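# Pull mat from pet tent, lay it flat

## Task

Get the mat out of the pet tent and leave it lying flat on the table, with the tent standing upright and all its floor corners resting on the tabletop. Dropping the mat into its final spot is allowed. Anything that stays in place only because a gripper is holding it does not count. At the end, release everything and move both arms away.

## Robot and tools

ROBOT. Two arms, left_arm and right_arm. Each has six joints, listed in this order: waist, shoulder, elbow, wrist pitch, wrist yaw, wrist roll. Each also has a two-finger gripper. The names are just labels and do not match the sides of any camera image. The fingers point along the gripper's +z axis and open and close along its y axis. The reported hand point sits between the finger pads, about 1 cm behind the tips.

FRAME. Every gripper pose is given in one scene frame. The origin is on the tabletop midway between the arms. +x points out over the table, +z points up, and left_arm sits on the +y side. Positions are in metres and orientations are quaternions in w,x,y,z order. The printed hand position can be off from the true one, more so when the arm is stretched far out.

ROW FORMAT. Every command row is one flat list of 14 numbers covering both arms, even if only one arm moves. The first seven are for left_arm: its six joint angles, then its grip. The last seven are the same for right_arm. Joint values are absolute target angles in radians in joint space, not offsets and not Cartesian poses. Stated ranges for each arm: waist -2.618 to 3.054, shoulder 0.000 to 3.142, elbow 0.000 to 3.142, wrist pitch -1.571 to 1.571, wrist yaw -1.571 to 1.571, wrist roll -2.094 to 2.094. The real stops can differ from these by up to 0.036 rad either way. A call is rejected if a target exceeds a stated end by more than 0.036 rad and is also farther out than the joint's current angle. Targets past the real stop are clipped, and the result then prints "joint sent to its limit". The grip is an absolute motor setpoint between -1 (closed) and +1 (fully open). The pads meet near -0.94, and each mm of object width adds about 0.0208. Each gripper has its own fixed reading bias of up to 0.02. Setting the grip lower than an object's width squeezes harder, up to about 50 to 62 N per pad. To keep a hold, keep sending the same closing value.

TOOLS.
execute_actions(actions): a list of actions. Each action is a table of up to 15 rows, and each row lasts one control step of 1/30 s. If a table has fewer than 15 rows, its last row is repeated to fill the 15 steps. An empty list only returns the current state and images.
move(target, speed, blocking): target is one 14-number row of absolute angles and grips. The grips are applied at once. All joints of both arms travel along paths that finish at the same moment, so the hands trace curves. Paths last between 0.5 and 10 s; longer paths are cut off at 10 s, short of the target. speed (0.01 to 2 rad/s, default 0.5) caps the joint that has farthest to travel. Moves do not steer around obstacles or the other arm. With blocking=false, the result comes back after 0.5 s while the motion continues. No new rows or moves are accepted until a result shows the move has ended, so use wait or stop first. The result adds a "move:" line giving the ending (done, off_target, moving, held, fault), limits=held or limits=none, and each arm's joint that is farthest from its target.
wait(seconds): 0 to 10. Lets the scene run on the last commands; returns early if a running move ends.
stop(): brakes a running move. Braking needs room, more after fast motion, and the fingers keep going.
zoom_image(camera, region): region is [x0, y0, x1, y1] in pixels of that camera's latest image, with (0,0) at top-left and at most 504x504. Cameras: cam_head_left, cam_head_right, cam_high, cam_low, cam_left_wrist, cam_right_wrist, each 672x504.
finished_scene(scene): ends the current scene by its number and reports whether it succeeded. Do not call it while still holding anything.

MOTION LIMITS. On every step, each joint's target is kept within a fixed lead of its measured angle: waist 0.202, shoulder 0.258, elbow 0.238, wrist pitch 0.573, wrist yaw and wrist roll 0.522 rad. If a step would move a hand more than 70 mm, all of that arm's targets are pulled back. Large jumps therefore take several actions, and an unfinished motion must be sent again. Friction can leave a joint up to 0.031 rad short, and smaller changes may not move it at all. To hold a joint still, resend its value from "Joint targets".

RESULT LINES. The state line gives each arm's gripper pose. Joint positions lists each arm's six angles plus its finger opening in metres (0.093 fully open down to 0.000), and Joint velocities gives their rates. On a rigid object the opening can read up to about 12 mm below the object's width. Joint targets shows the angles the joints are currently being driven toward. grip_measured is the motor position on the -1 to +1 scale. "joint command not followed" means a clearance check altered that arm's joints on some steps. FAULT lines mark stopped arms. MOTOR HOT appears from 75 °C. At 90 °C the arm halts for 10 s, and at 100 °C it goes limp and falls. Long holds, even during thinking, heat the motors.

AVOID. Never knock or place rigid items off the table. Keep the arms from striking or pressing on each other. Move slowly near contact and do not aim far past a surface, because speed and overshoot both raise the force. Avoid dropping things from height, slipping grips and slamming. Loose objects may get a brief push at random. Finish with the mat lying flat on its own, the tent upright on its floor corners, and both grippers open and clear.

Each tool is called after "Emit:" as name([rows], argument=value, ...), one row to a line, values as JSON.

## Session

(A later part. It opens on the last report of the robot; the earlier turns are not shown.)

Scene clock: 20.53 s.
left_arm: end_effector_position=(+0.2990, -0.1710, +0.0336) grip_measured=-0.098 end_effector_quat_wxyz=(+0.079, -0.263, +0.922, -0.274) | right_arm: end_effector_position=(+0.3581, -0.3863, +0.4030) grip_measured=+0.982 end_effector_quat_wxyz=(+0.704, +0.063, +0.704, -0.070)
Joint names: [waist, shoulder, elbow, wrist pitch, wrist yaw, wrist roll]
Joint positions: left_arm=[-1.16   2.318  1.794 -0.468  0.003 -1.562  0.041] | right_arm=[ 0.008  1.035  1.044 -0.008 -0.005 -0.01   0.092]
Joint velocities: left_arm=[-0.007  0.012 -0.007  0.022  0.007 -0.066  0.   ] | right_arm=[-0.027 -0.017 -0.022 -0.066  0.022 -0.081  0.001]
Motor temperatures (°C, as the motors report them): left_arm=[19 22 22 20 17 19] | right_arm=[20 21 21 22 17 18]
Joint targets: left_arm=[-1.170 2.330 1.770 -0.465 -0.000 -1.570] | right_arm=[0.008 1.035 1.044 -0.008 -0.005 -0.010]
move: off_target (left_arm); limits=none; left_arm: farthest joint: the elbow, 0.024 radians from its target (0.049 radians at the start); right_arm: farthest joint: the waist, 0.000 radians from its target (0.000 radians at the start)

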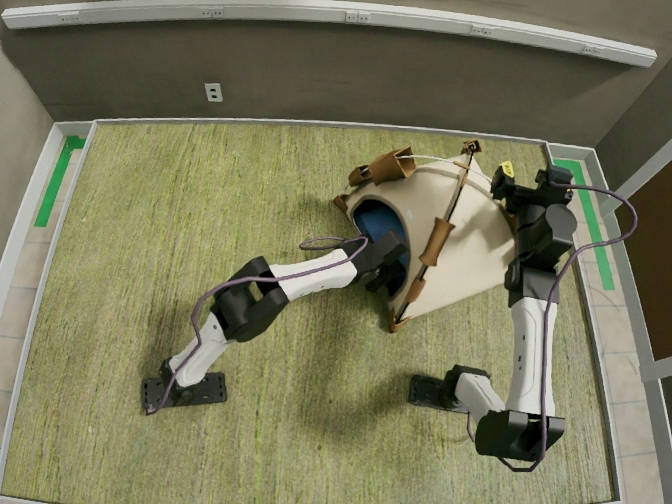

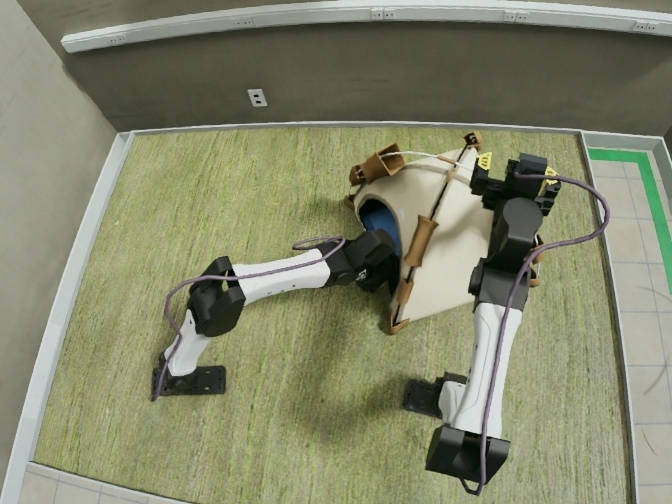

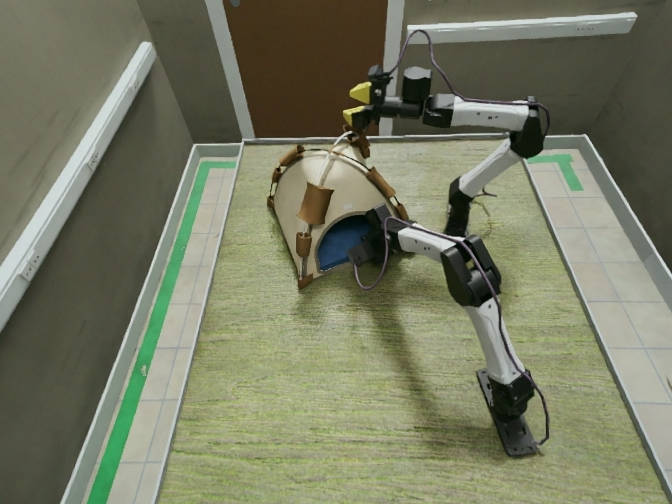

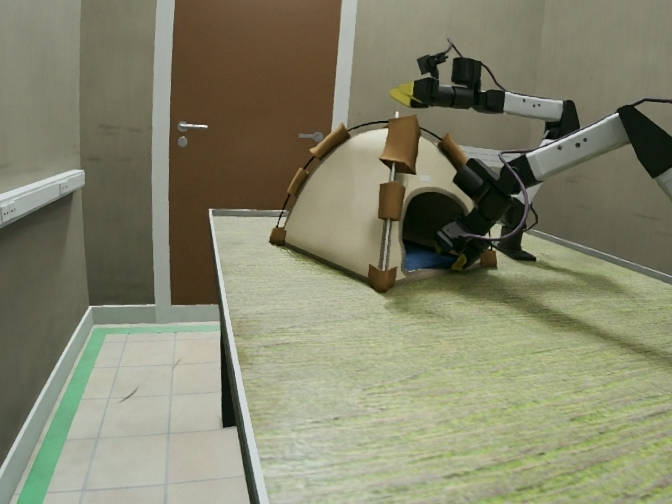

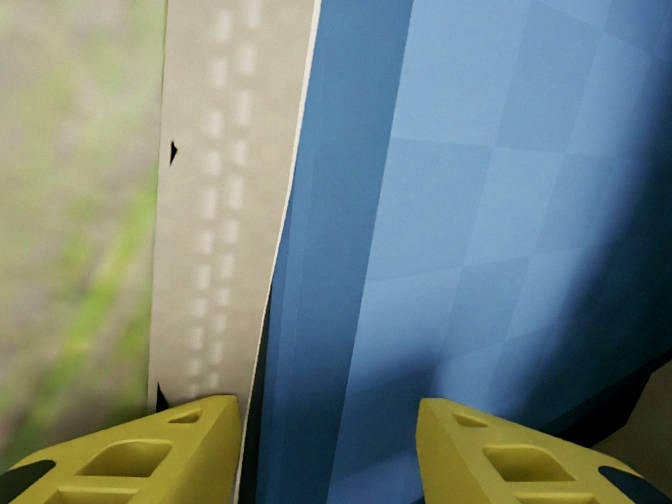

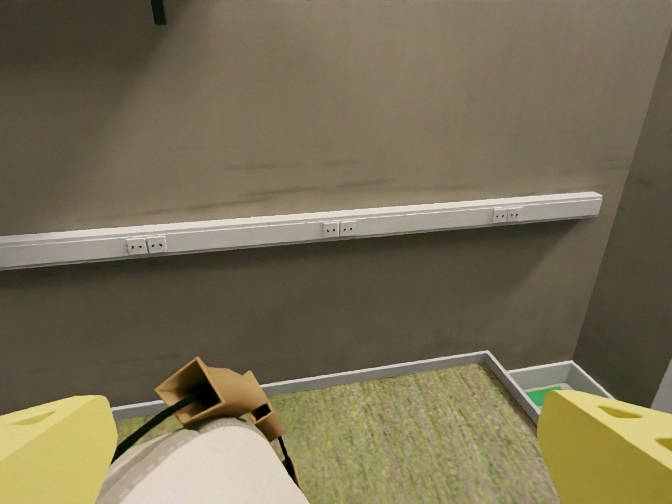

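Emit:
move(target=[-1.17,2.28,1.87,-0.55,0,-1.57,-0.1, 0.008,1.035,1.044,-0.008,-0.005,-0.01,1], speed=0.25)

Emit:
move(target=[-1.17,2.39,2.025,-0.59,0,-1.57,-0.1, 0.008,1.035,1.044,-0.008,-0.005,-0.01,1], speed=0.25)

Emit:
move(target=[-1.17,2.408,1.945,-0.525,0,-1.57,-0.1, 0.008,1.035,1.044,-0.008,-0.005,-0.01,1], speed=0.2)

Scene clock: 22.83 s.
left_arm: end_effector_position=(+0.3003, -0.1730, +0.0583) grip_measured=-0.098 end_effector_quat_wxyz=(+0.081, -0.262, +0.920, -0.279) | right_arm: end_effector_position=(+0.3581, -0.3863, +0.4030) grip_measured=+0.982 end_effector_quat_wxyz=(+0.704, +0.063, +0.704, -0.070)
Joint names: [waist, shoulder, elbow, wrist pitch, wrist yaw, wrist roll]
Joint positions: left_arm=[-1.16   2.294  1.847 -0.534  0.003 -1.562  0.041] | right_arm=[ 0.008  1.035  1.044 -0.008 -0.005 -0.01   0.092]
Joint velocities: left_arm=[ 0.007  0.002  0.012  0.022 -0.081  0.007  0.   ] | right_arm=[ 0.002  0.012 -0.007 -0.022  0.007  0.022 -0.002]
Motor temperatures (°C, as the motors report them): left_arm=[19 23 23 20 17 19] | right_arm=[20 21 21 22 17 18]
Joint targets: left_arm=[-1.170 2.280 1.870 -0.550 0.000 -1.570] | right_arm=[0.008 1.035 1.044 -0.008 -0.005 -0.010]
move: off_target (left_arm); limits=none; left_arm: farthest joint: the elbow, 0.023 radians from its target (0.076 radians at the start); right_arm: farthest joint: the waist, 0.000 radians from its target (0.000 radians at the start)

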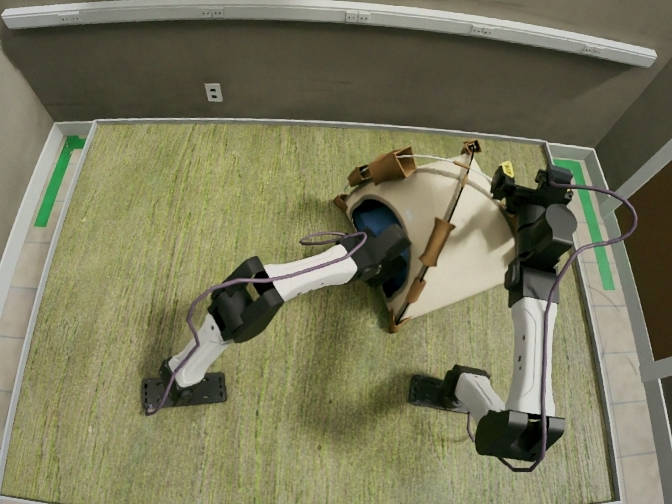

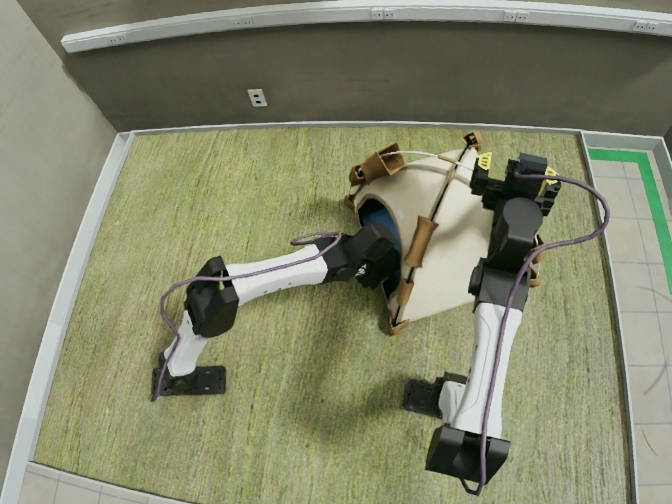

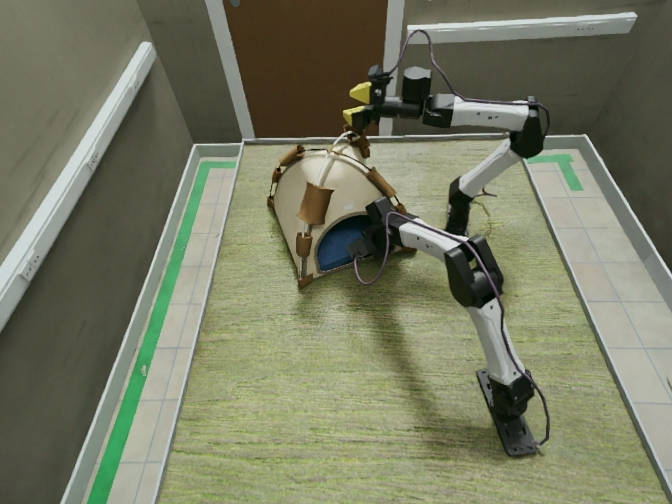

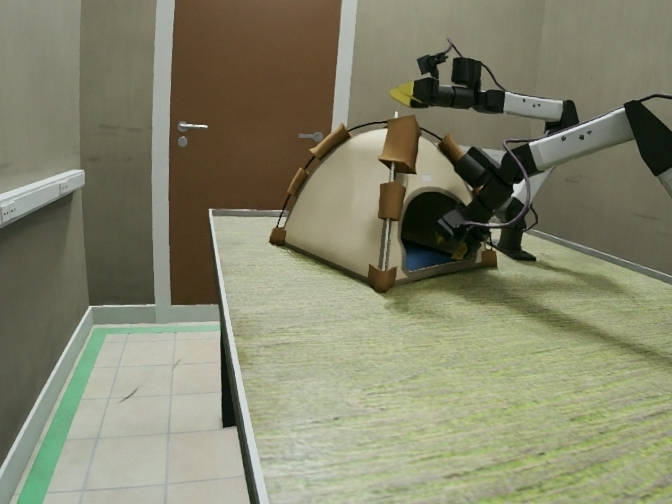

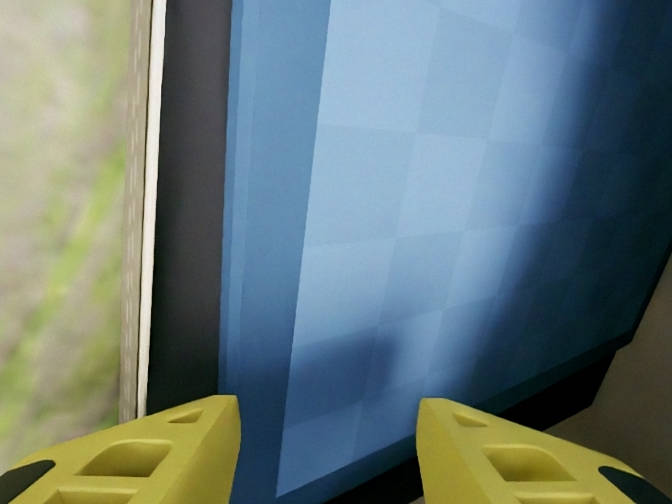

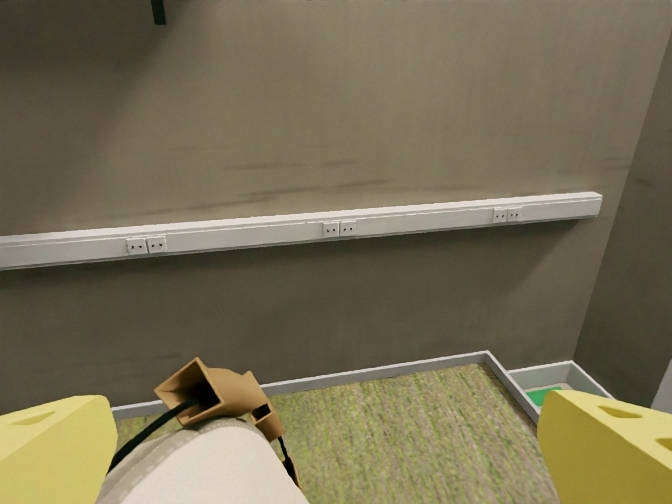

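Scene clock: 24.03 s.
left_arm: end_effector_position=(+0.3129, -0.1929, +0.0604) grip_measured=-0.098 end_effector_quat_wxyz=(+0.084, -0.262, +0.917, -0.289) | right_arm: end_effector_position=(+0.3581, -0.3863, +0.4030) grip_measured=+0.982 end_effector_quat_wxyz=(+0.704, +0.063, +0.704, -0.070)
Joint names: [waist, shoulder, elbow, wrist pitch, wrist yaw, wrist roll]
Joint positions: left_arm=[-1.16   2.382  1.997 -0.575  0.003 -1.562  0.041] | right_arm=[ 0.008  1.035  1.044 -0.008 -0.005 -0.01   0.092]
Joint velocities: left_arm=[ 0.017 -0.002 -0.002  0.037 -0.007  0.037 -0.002] | right_arm=[-0.012  0.002  0.002  0.037  0.037  0.007  0.001]
Motor temperatures (°C, as the motors report them): left_arm=[19 24 23 20 17 19] | right_arm=[20 21 21 22 17 18]
Joint targets: left_arm=[-1.170 2.390 2.025 -0.590 -0.000 -1.570] | right_arm=[0.008 1.035 1.044 -0.008 -0.005 -0.010]
move: off_target (left_arm); limits=none; left_arm: farthest joint: the elbow, 0.028 radians from its target (0.178 radians at the start); right_arm: farthest joint: the waist, 0.000 radians from its target (0.000 radians at the start)

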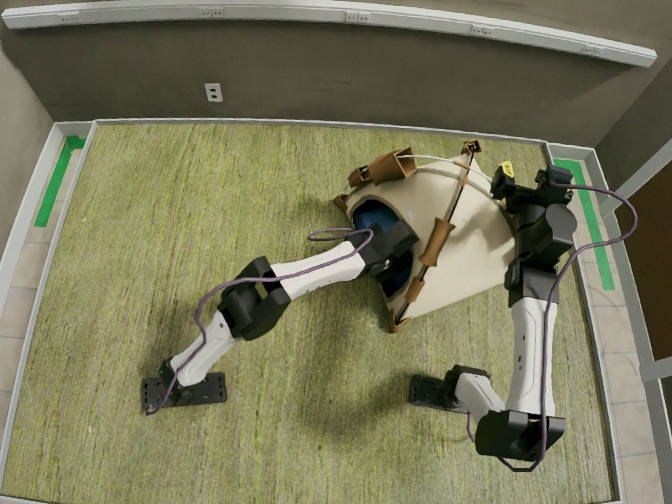

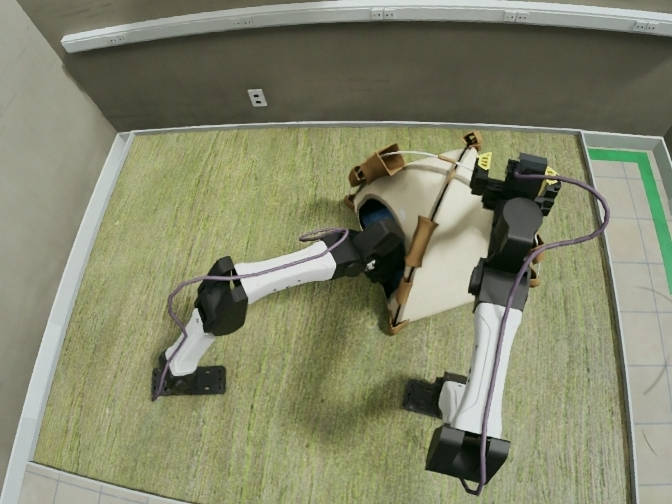

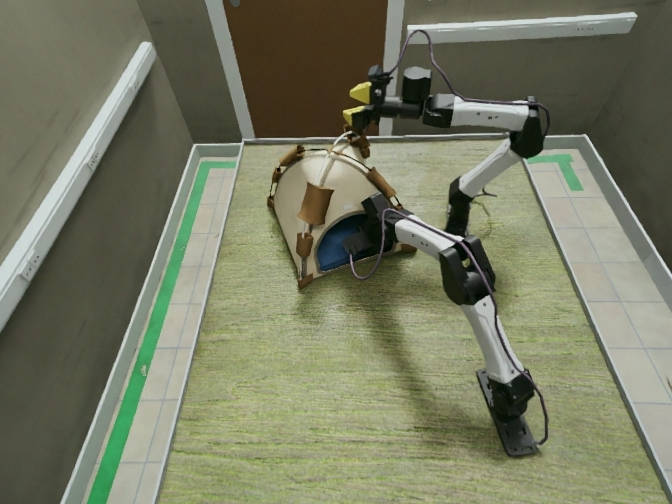

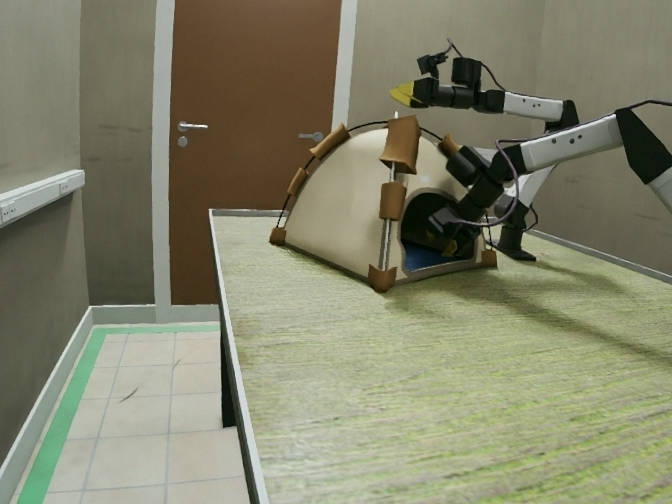

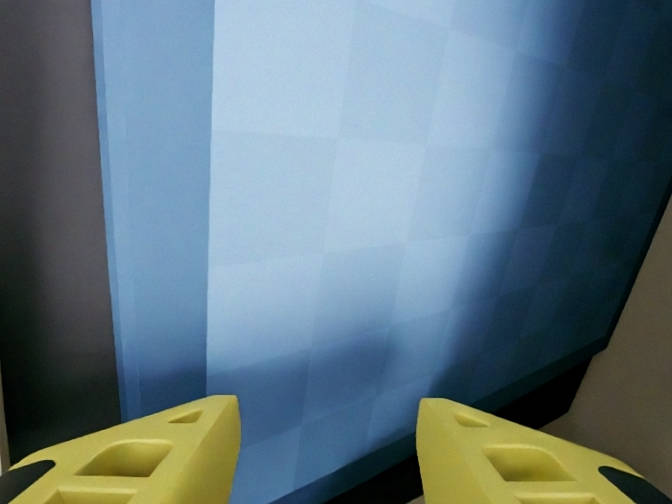

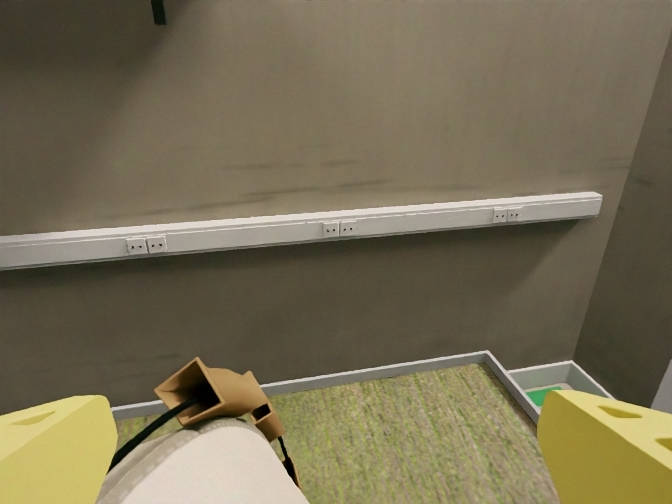

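Scene clock: 24.90 s.
left_arm: end_effector_position=(+0.3118, -0.1912, +0.0418) grip_measured=-0.098 end_effector_quat_wxyz=(+0.082, -0.262, +0.920, -0.281) | right_arm: end_effector_position=(+0.3581, -0.3863, +0.4030) grip_measured=+0.982 end_effector_quat_wxyz=(+0.704, +0.063, +0.704, -0.070)
Joint names: [waist, shoulder, elbow, wrist pitch, wrist yaw, wrist roll]
Joint positions: left_arm=[-1.16   2.401  1.966 -0.542  0.003 -1.562  0.041] | right_arm=[ 0.008  1.035  1.044 -0.008 -0.005 -0.01   0.092]
Joint velocities: left_arm=[-0.002 -0.007 -0.002  0.037 -0.007  0.022 -0.   ] | right_arm=[-0.017  0.007 -0.002 -0.007 -0.051  0.007  0.   ]
Motor temperatures (°C, as the motors report them): left_arm=[19 24 23 20 17 19] | right_arm=[20 21 21 22 17 18]
Joint targets: left_arm=[-1.170 2.408 1.945 -0.525 0.000 -1.570] | right_arm=[0.008 1.035 1.044 -0.008 -0.005 -0.010]
move: off_target (left_arm); limits=none; left_arm: farthest joint: the elbow, 0.021 radians from its target (0.052 radians at the start); right_arm: farthest joint: the waist, 0.000 radians from its target (0.000 radians at the start)

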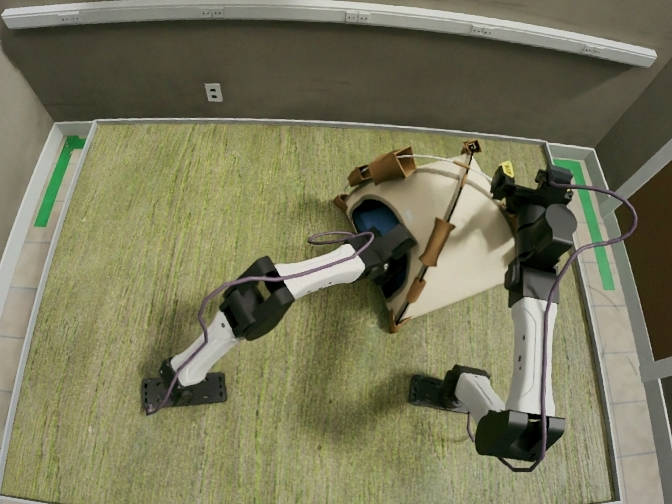

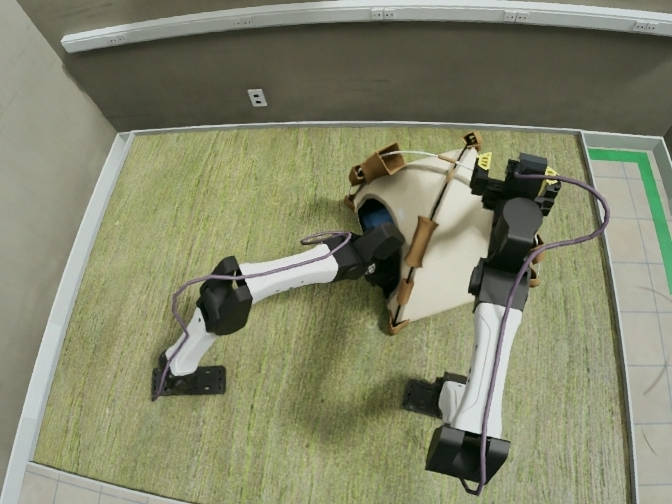

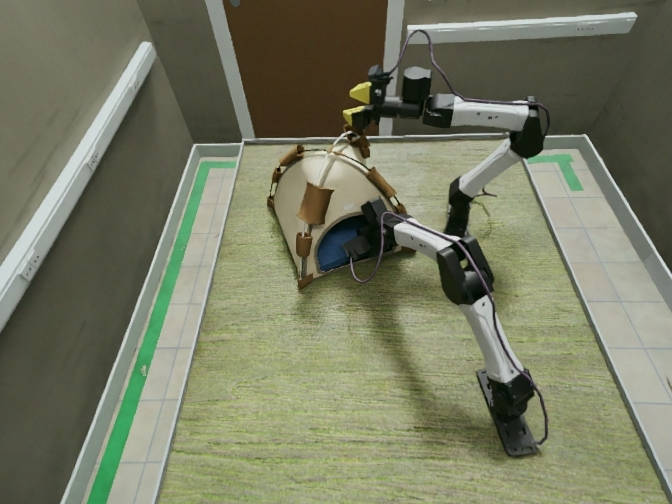

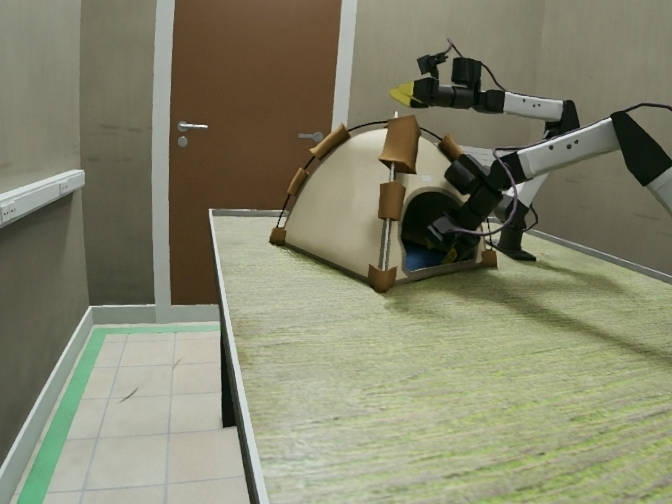

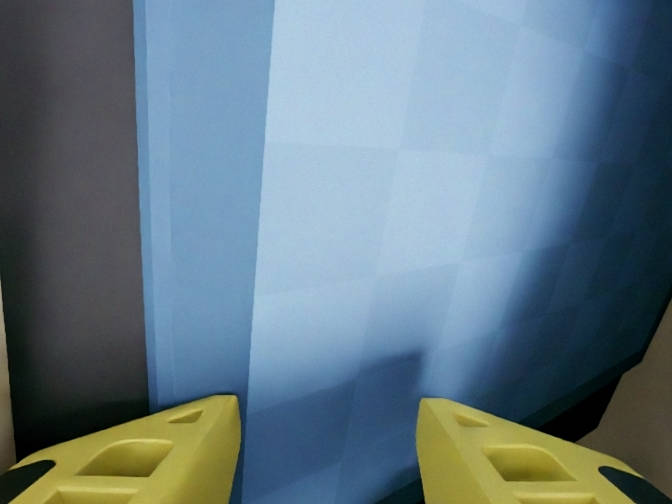

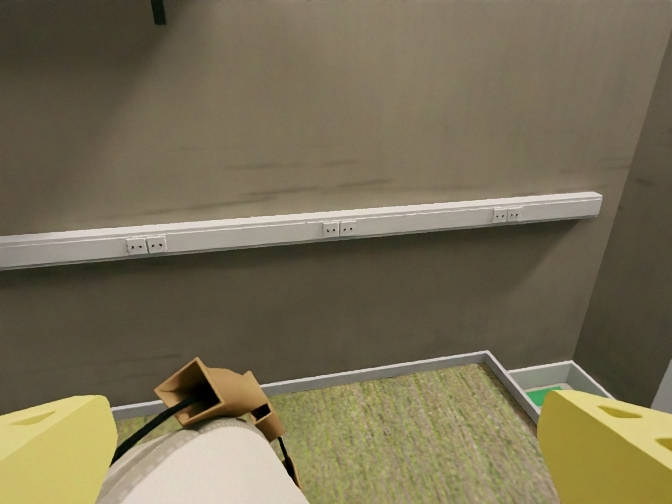

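Emit:
move(target=[-1.17,2.42,1.88,-0.45,0,-1.57,-0.1, 0.008,1.035,1.044,-0.008,-0.005,-0.01,1], speed=0.15)

Emit:
move(target=[-1.17,2.545,2.14,-0.57,0,-1.57,-0.1, 0.008,1.035,1.044,-0.008,-0.005,-0.01,1], speed=0.2)

Scene clock: 27.13 s.
left_arm: end_effector_position=(+0.3171, -0.1996, +0.0400) grip_measured=-0.098 end_effector_quat_wxyz=(+0.090, -0.260, +0.910, -0.309) | right_arm: end_effector_position=(+0.3581, -0.3863, +0.4030) grip_measured=+0.982 end_effector_quat_wxyz=(+0.704, +0.063, +0.704, -0.070)
Joint names: [waist, shoulder, elbow, wrist pitch, wrist yaw, wrist roll]
Joint positions: left_arm=[-1.16   2.401  1.922 -0.436  0.003 -1.562  0.041] | right_arm=[ 0.008  1.035  1.044 -0.008 -0.005 -0.01   0.092]
Joint velocities: left_arm=[ 0.007  0.002 -0.007  0.081 -0.037  0.022  0.001] | right_arm=[ 0.002 -0.007 -0.002  0.007 -0.007  0.022 -0.001]
Motor temperatures (°C, as the motors report them): left_arm=[19 25 23 20 17 19] | right_arm=[20 21 22 22 17 18]
Joint targets: left_arm=[-1.170 2.420 1.880 -0.450 -0.000 -1.570] | right_arm=[0.008 1.035 1.044 -0.008 -0.005 -0.010]
move: off_target (left_arm); limits=none; left_arm: farthest joint: the elbow, 0.042 radians from its target (0.086 radians at the start); right_arm: farthest joint: the waist, 0.000 radians from its target (0.000 radians at the start)

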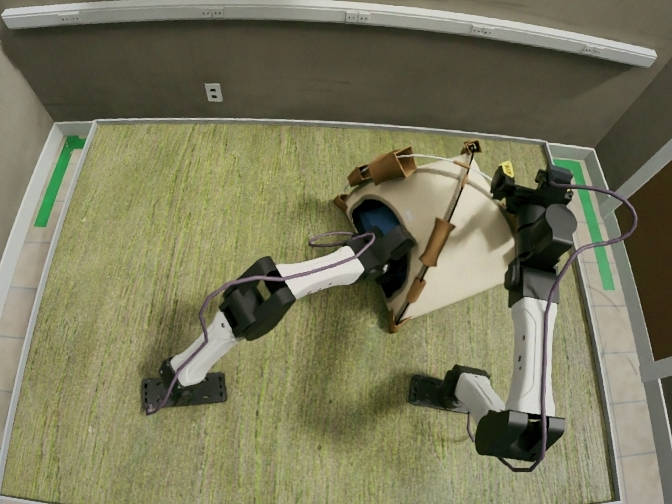

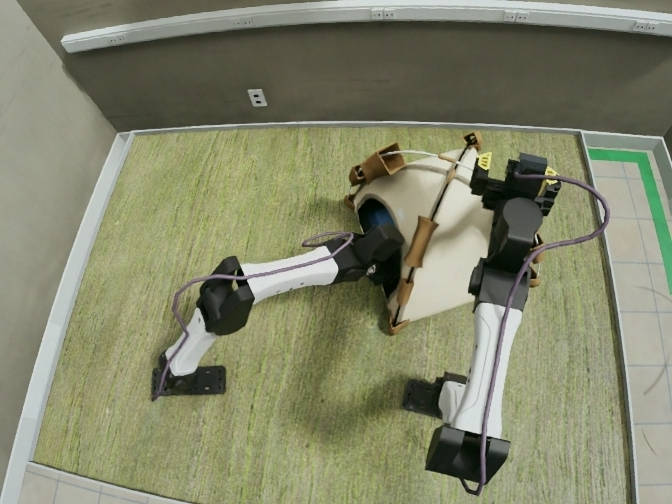

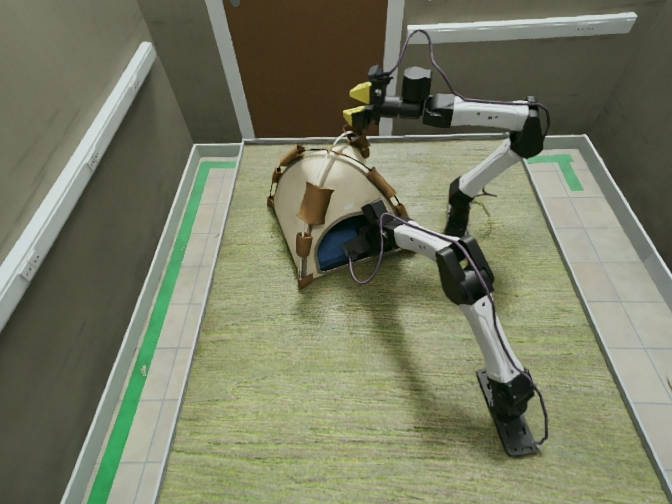

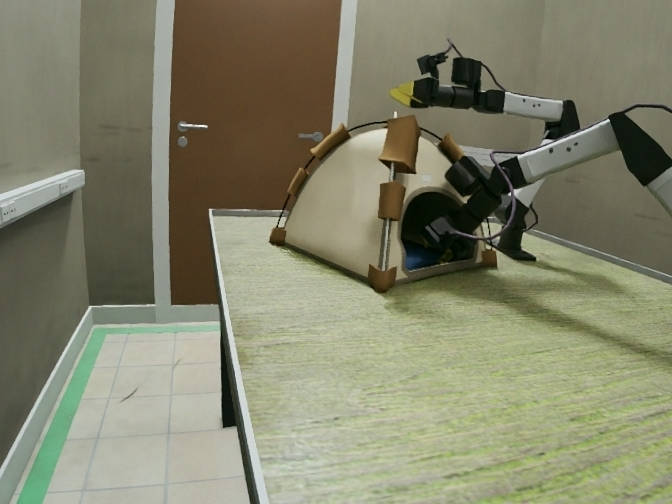

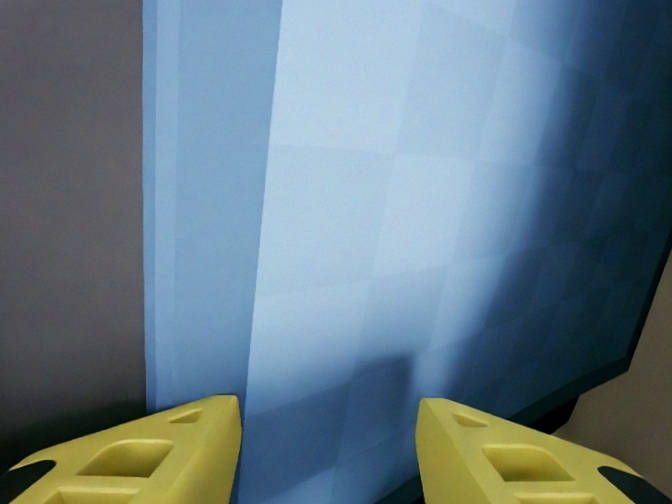

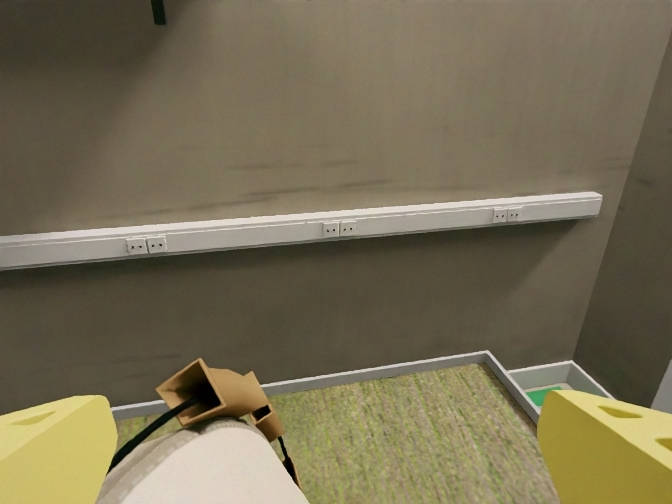

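Scene clock: 28.57 s.
left_arm: end_effector_position=(+0.3299, -0.2197, +0.0416) grip_measured=-0.098 end_effector_quat_wxyz=(+0.091, -0.259, +0.910, -0.312) | right_arm: end_effector_position=(+0.3581, -0.3863, +0.4030) grip_measured=+0.982 end_effector_quat_wxyz=(+0.704, +0.063, +0.704, -0.070)
Joint names: [waist, shoulder, elbow, wrist pitch, wrist yaw, wrist roll]
Joint positions: left_arm=[-1.16   2.511  2.127 -0.526  0.003 -1.562  0.041] | right_arm=[ 0.008  1.035  1.044 -0.008 -0.005 -0.01   0.092]
Joint velocities: left_arm=[-0.002  0.017 -0.012  0.037  0.007 -0.037 -0.001] | right_arm=[-0.007 -0.012 -0.002  0.007 -0.037 -0.022  0.001]
Motor temperatures (°C, as the motors report them): left_arm=[19 26 23 20 17 19] | right_arm=[20 21 22 23 17 18]
Joint targets: left_arm=[-1.170 2.545 2.140 -0.570 -0.000 -1.570] | right_arm=[0.008 1.035 1.044 -0.008 -0.005 -0.010]
move: off_target (left_arm); limits=none; left_arm: farthest joint: the wrist pitch, 0.044 radians from its target (0.134 radians at the start); right_arm: farthest joint: the waist, 0.000 radians from its target (0.000 radians at the start)

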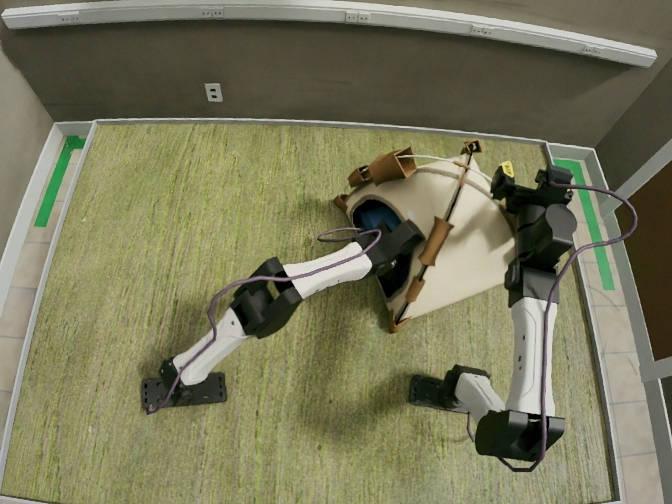

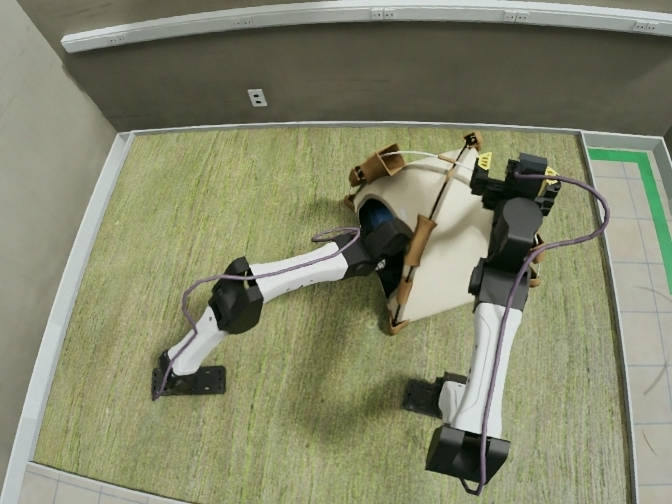

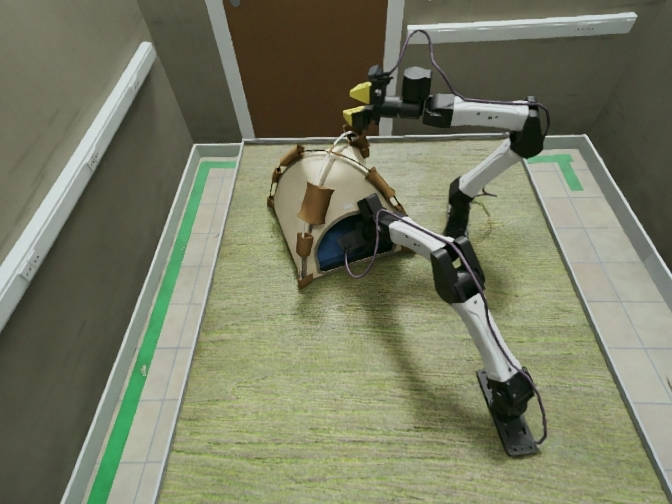

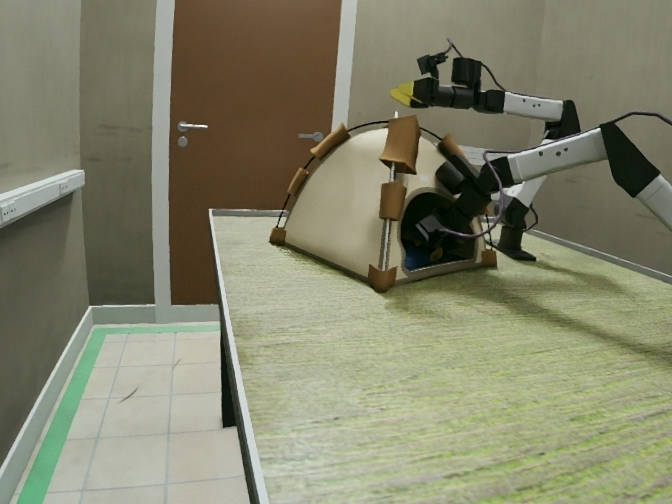

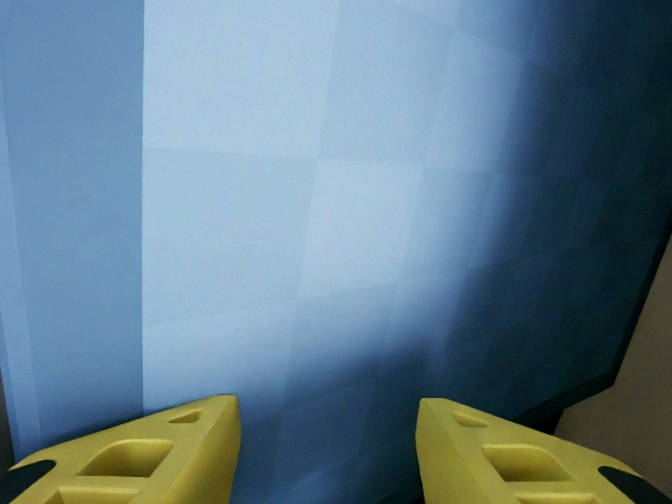

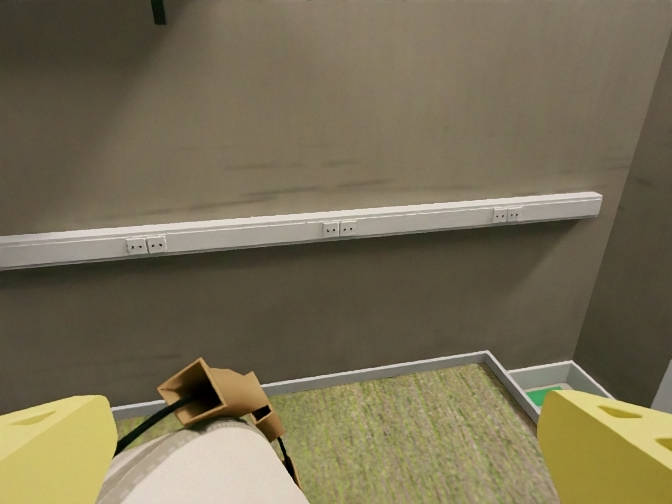

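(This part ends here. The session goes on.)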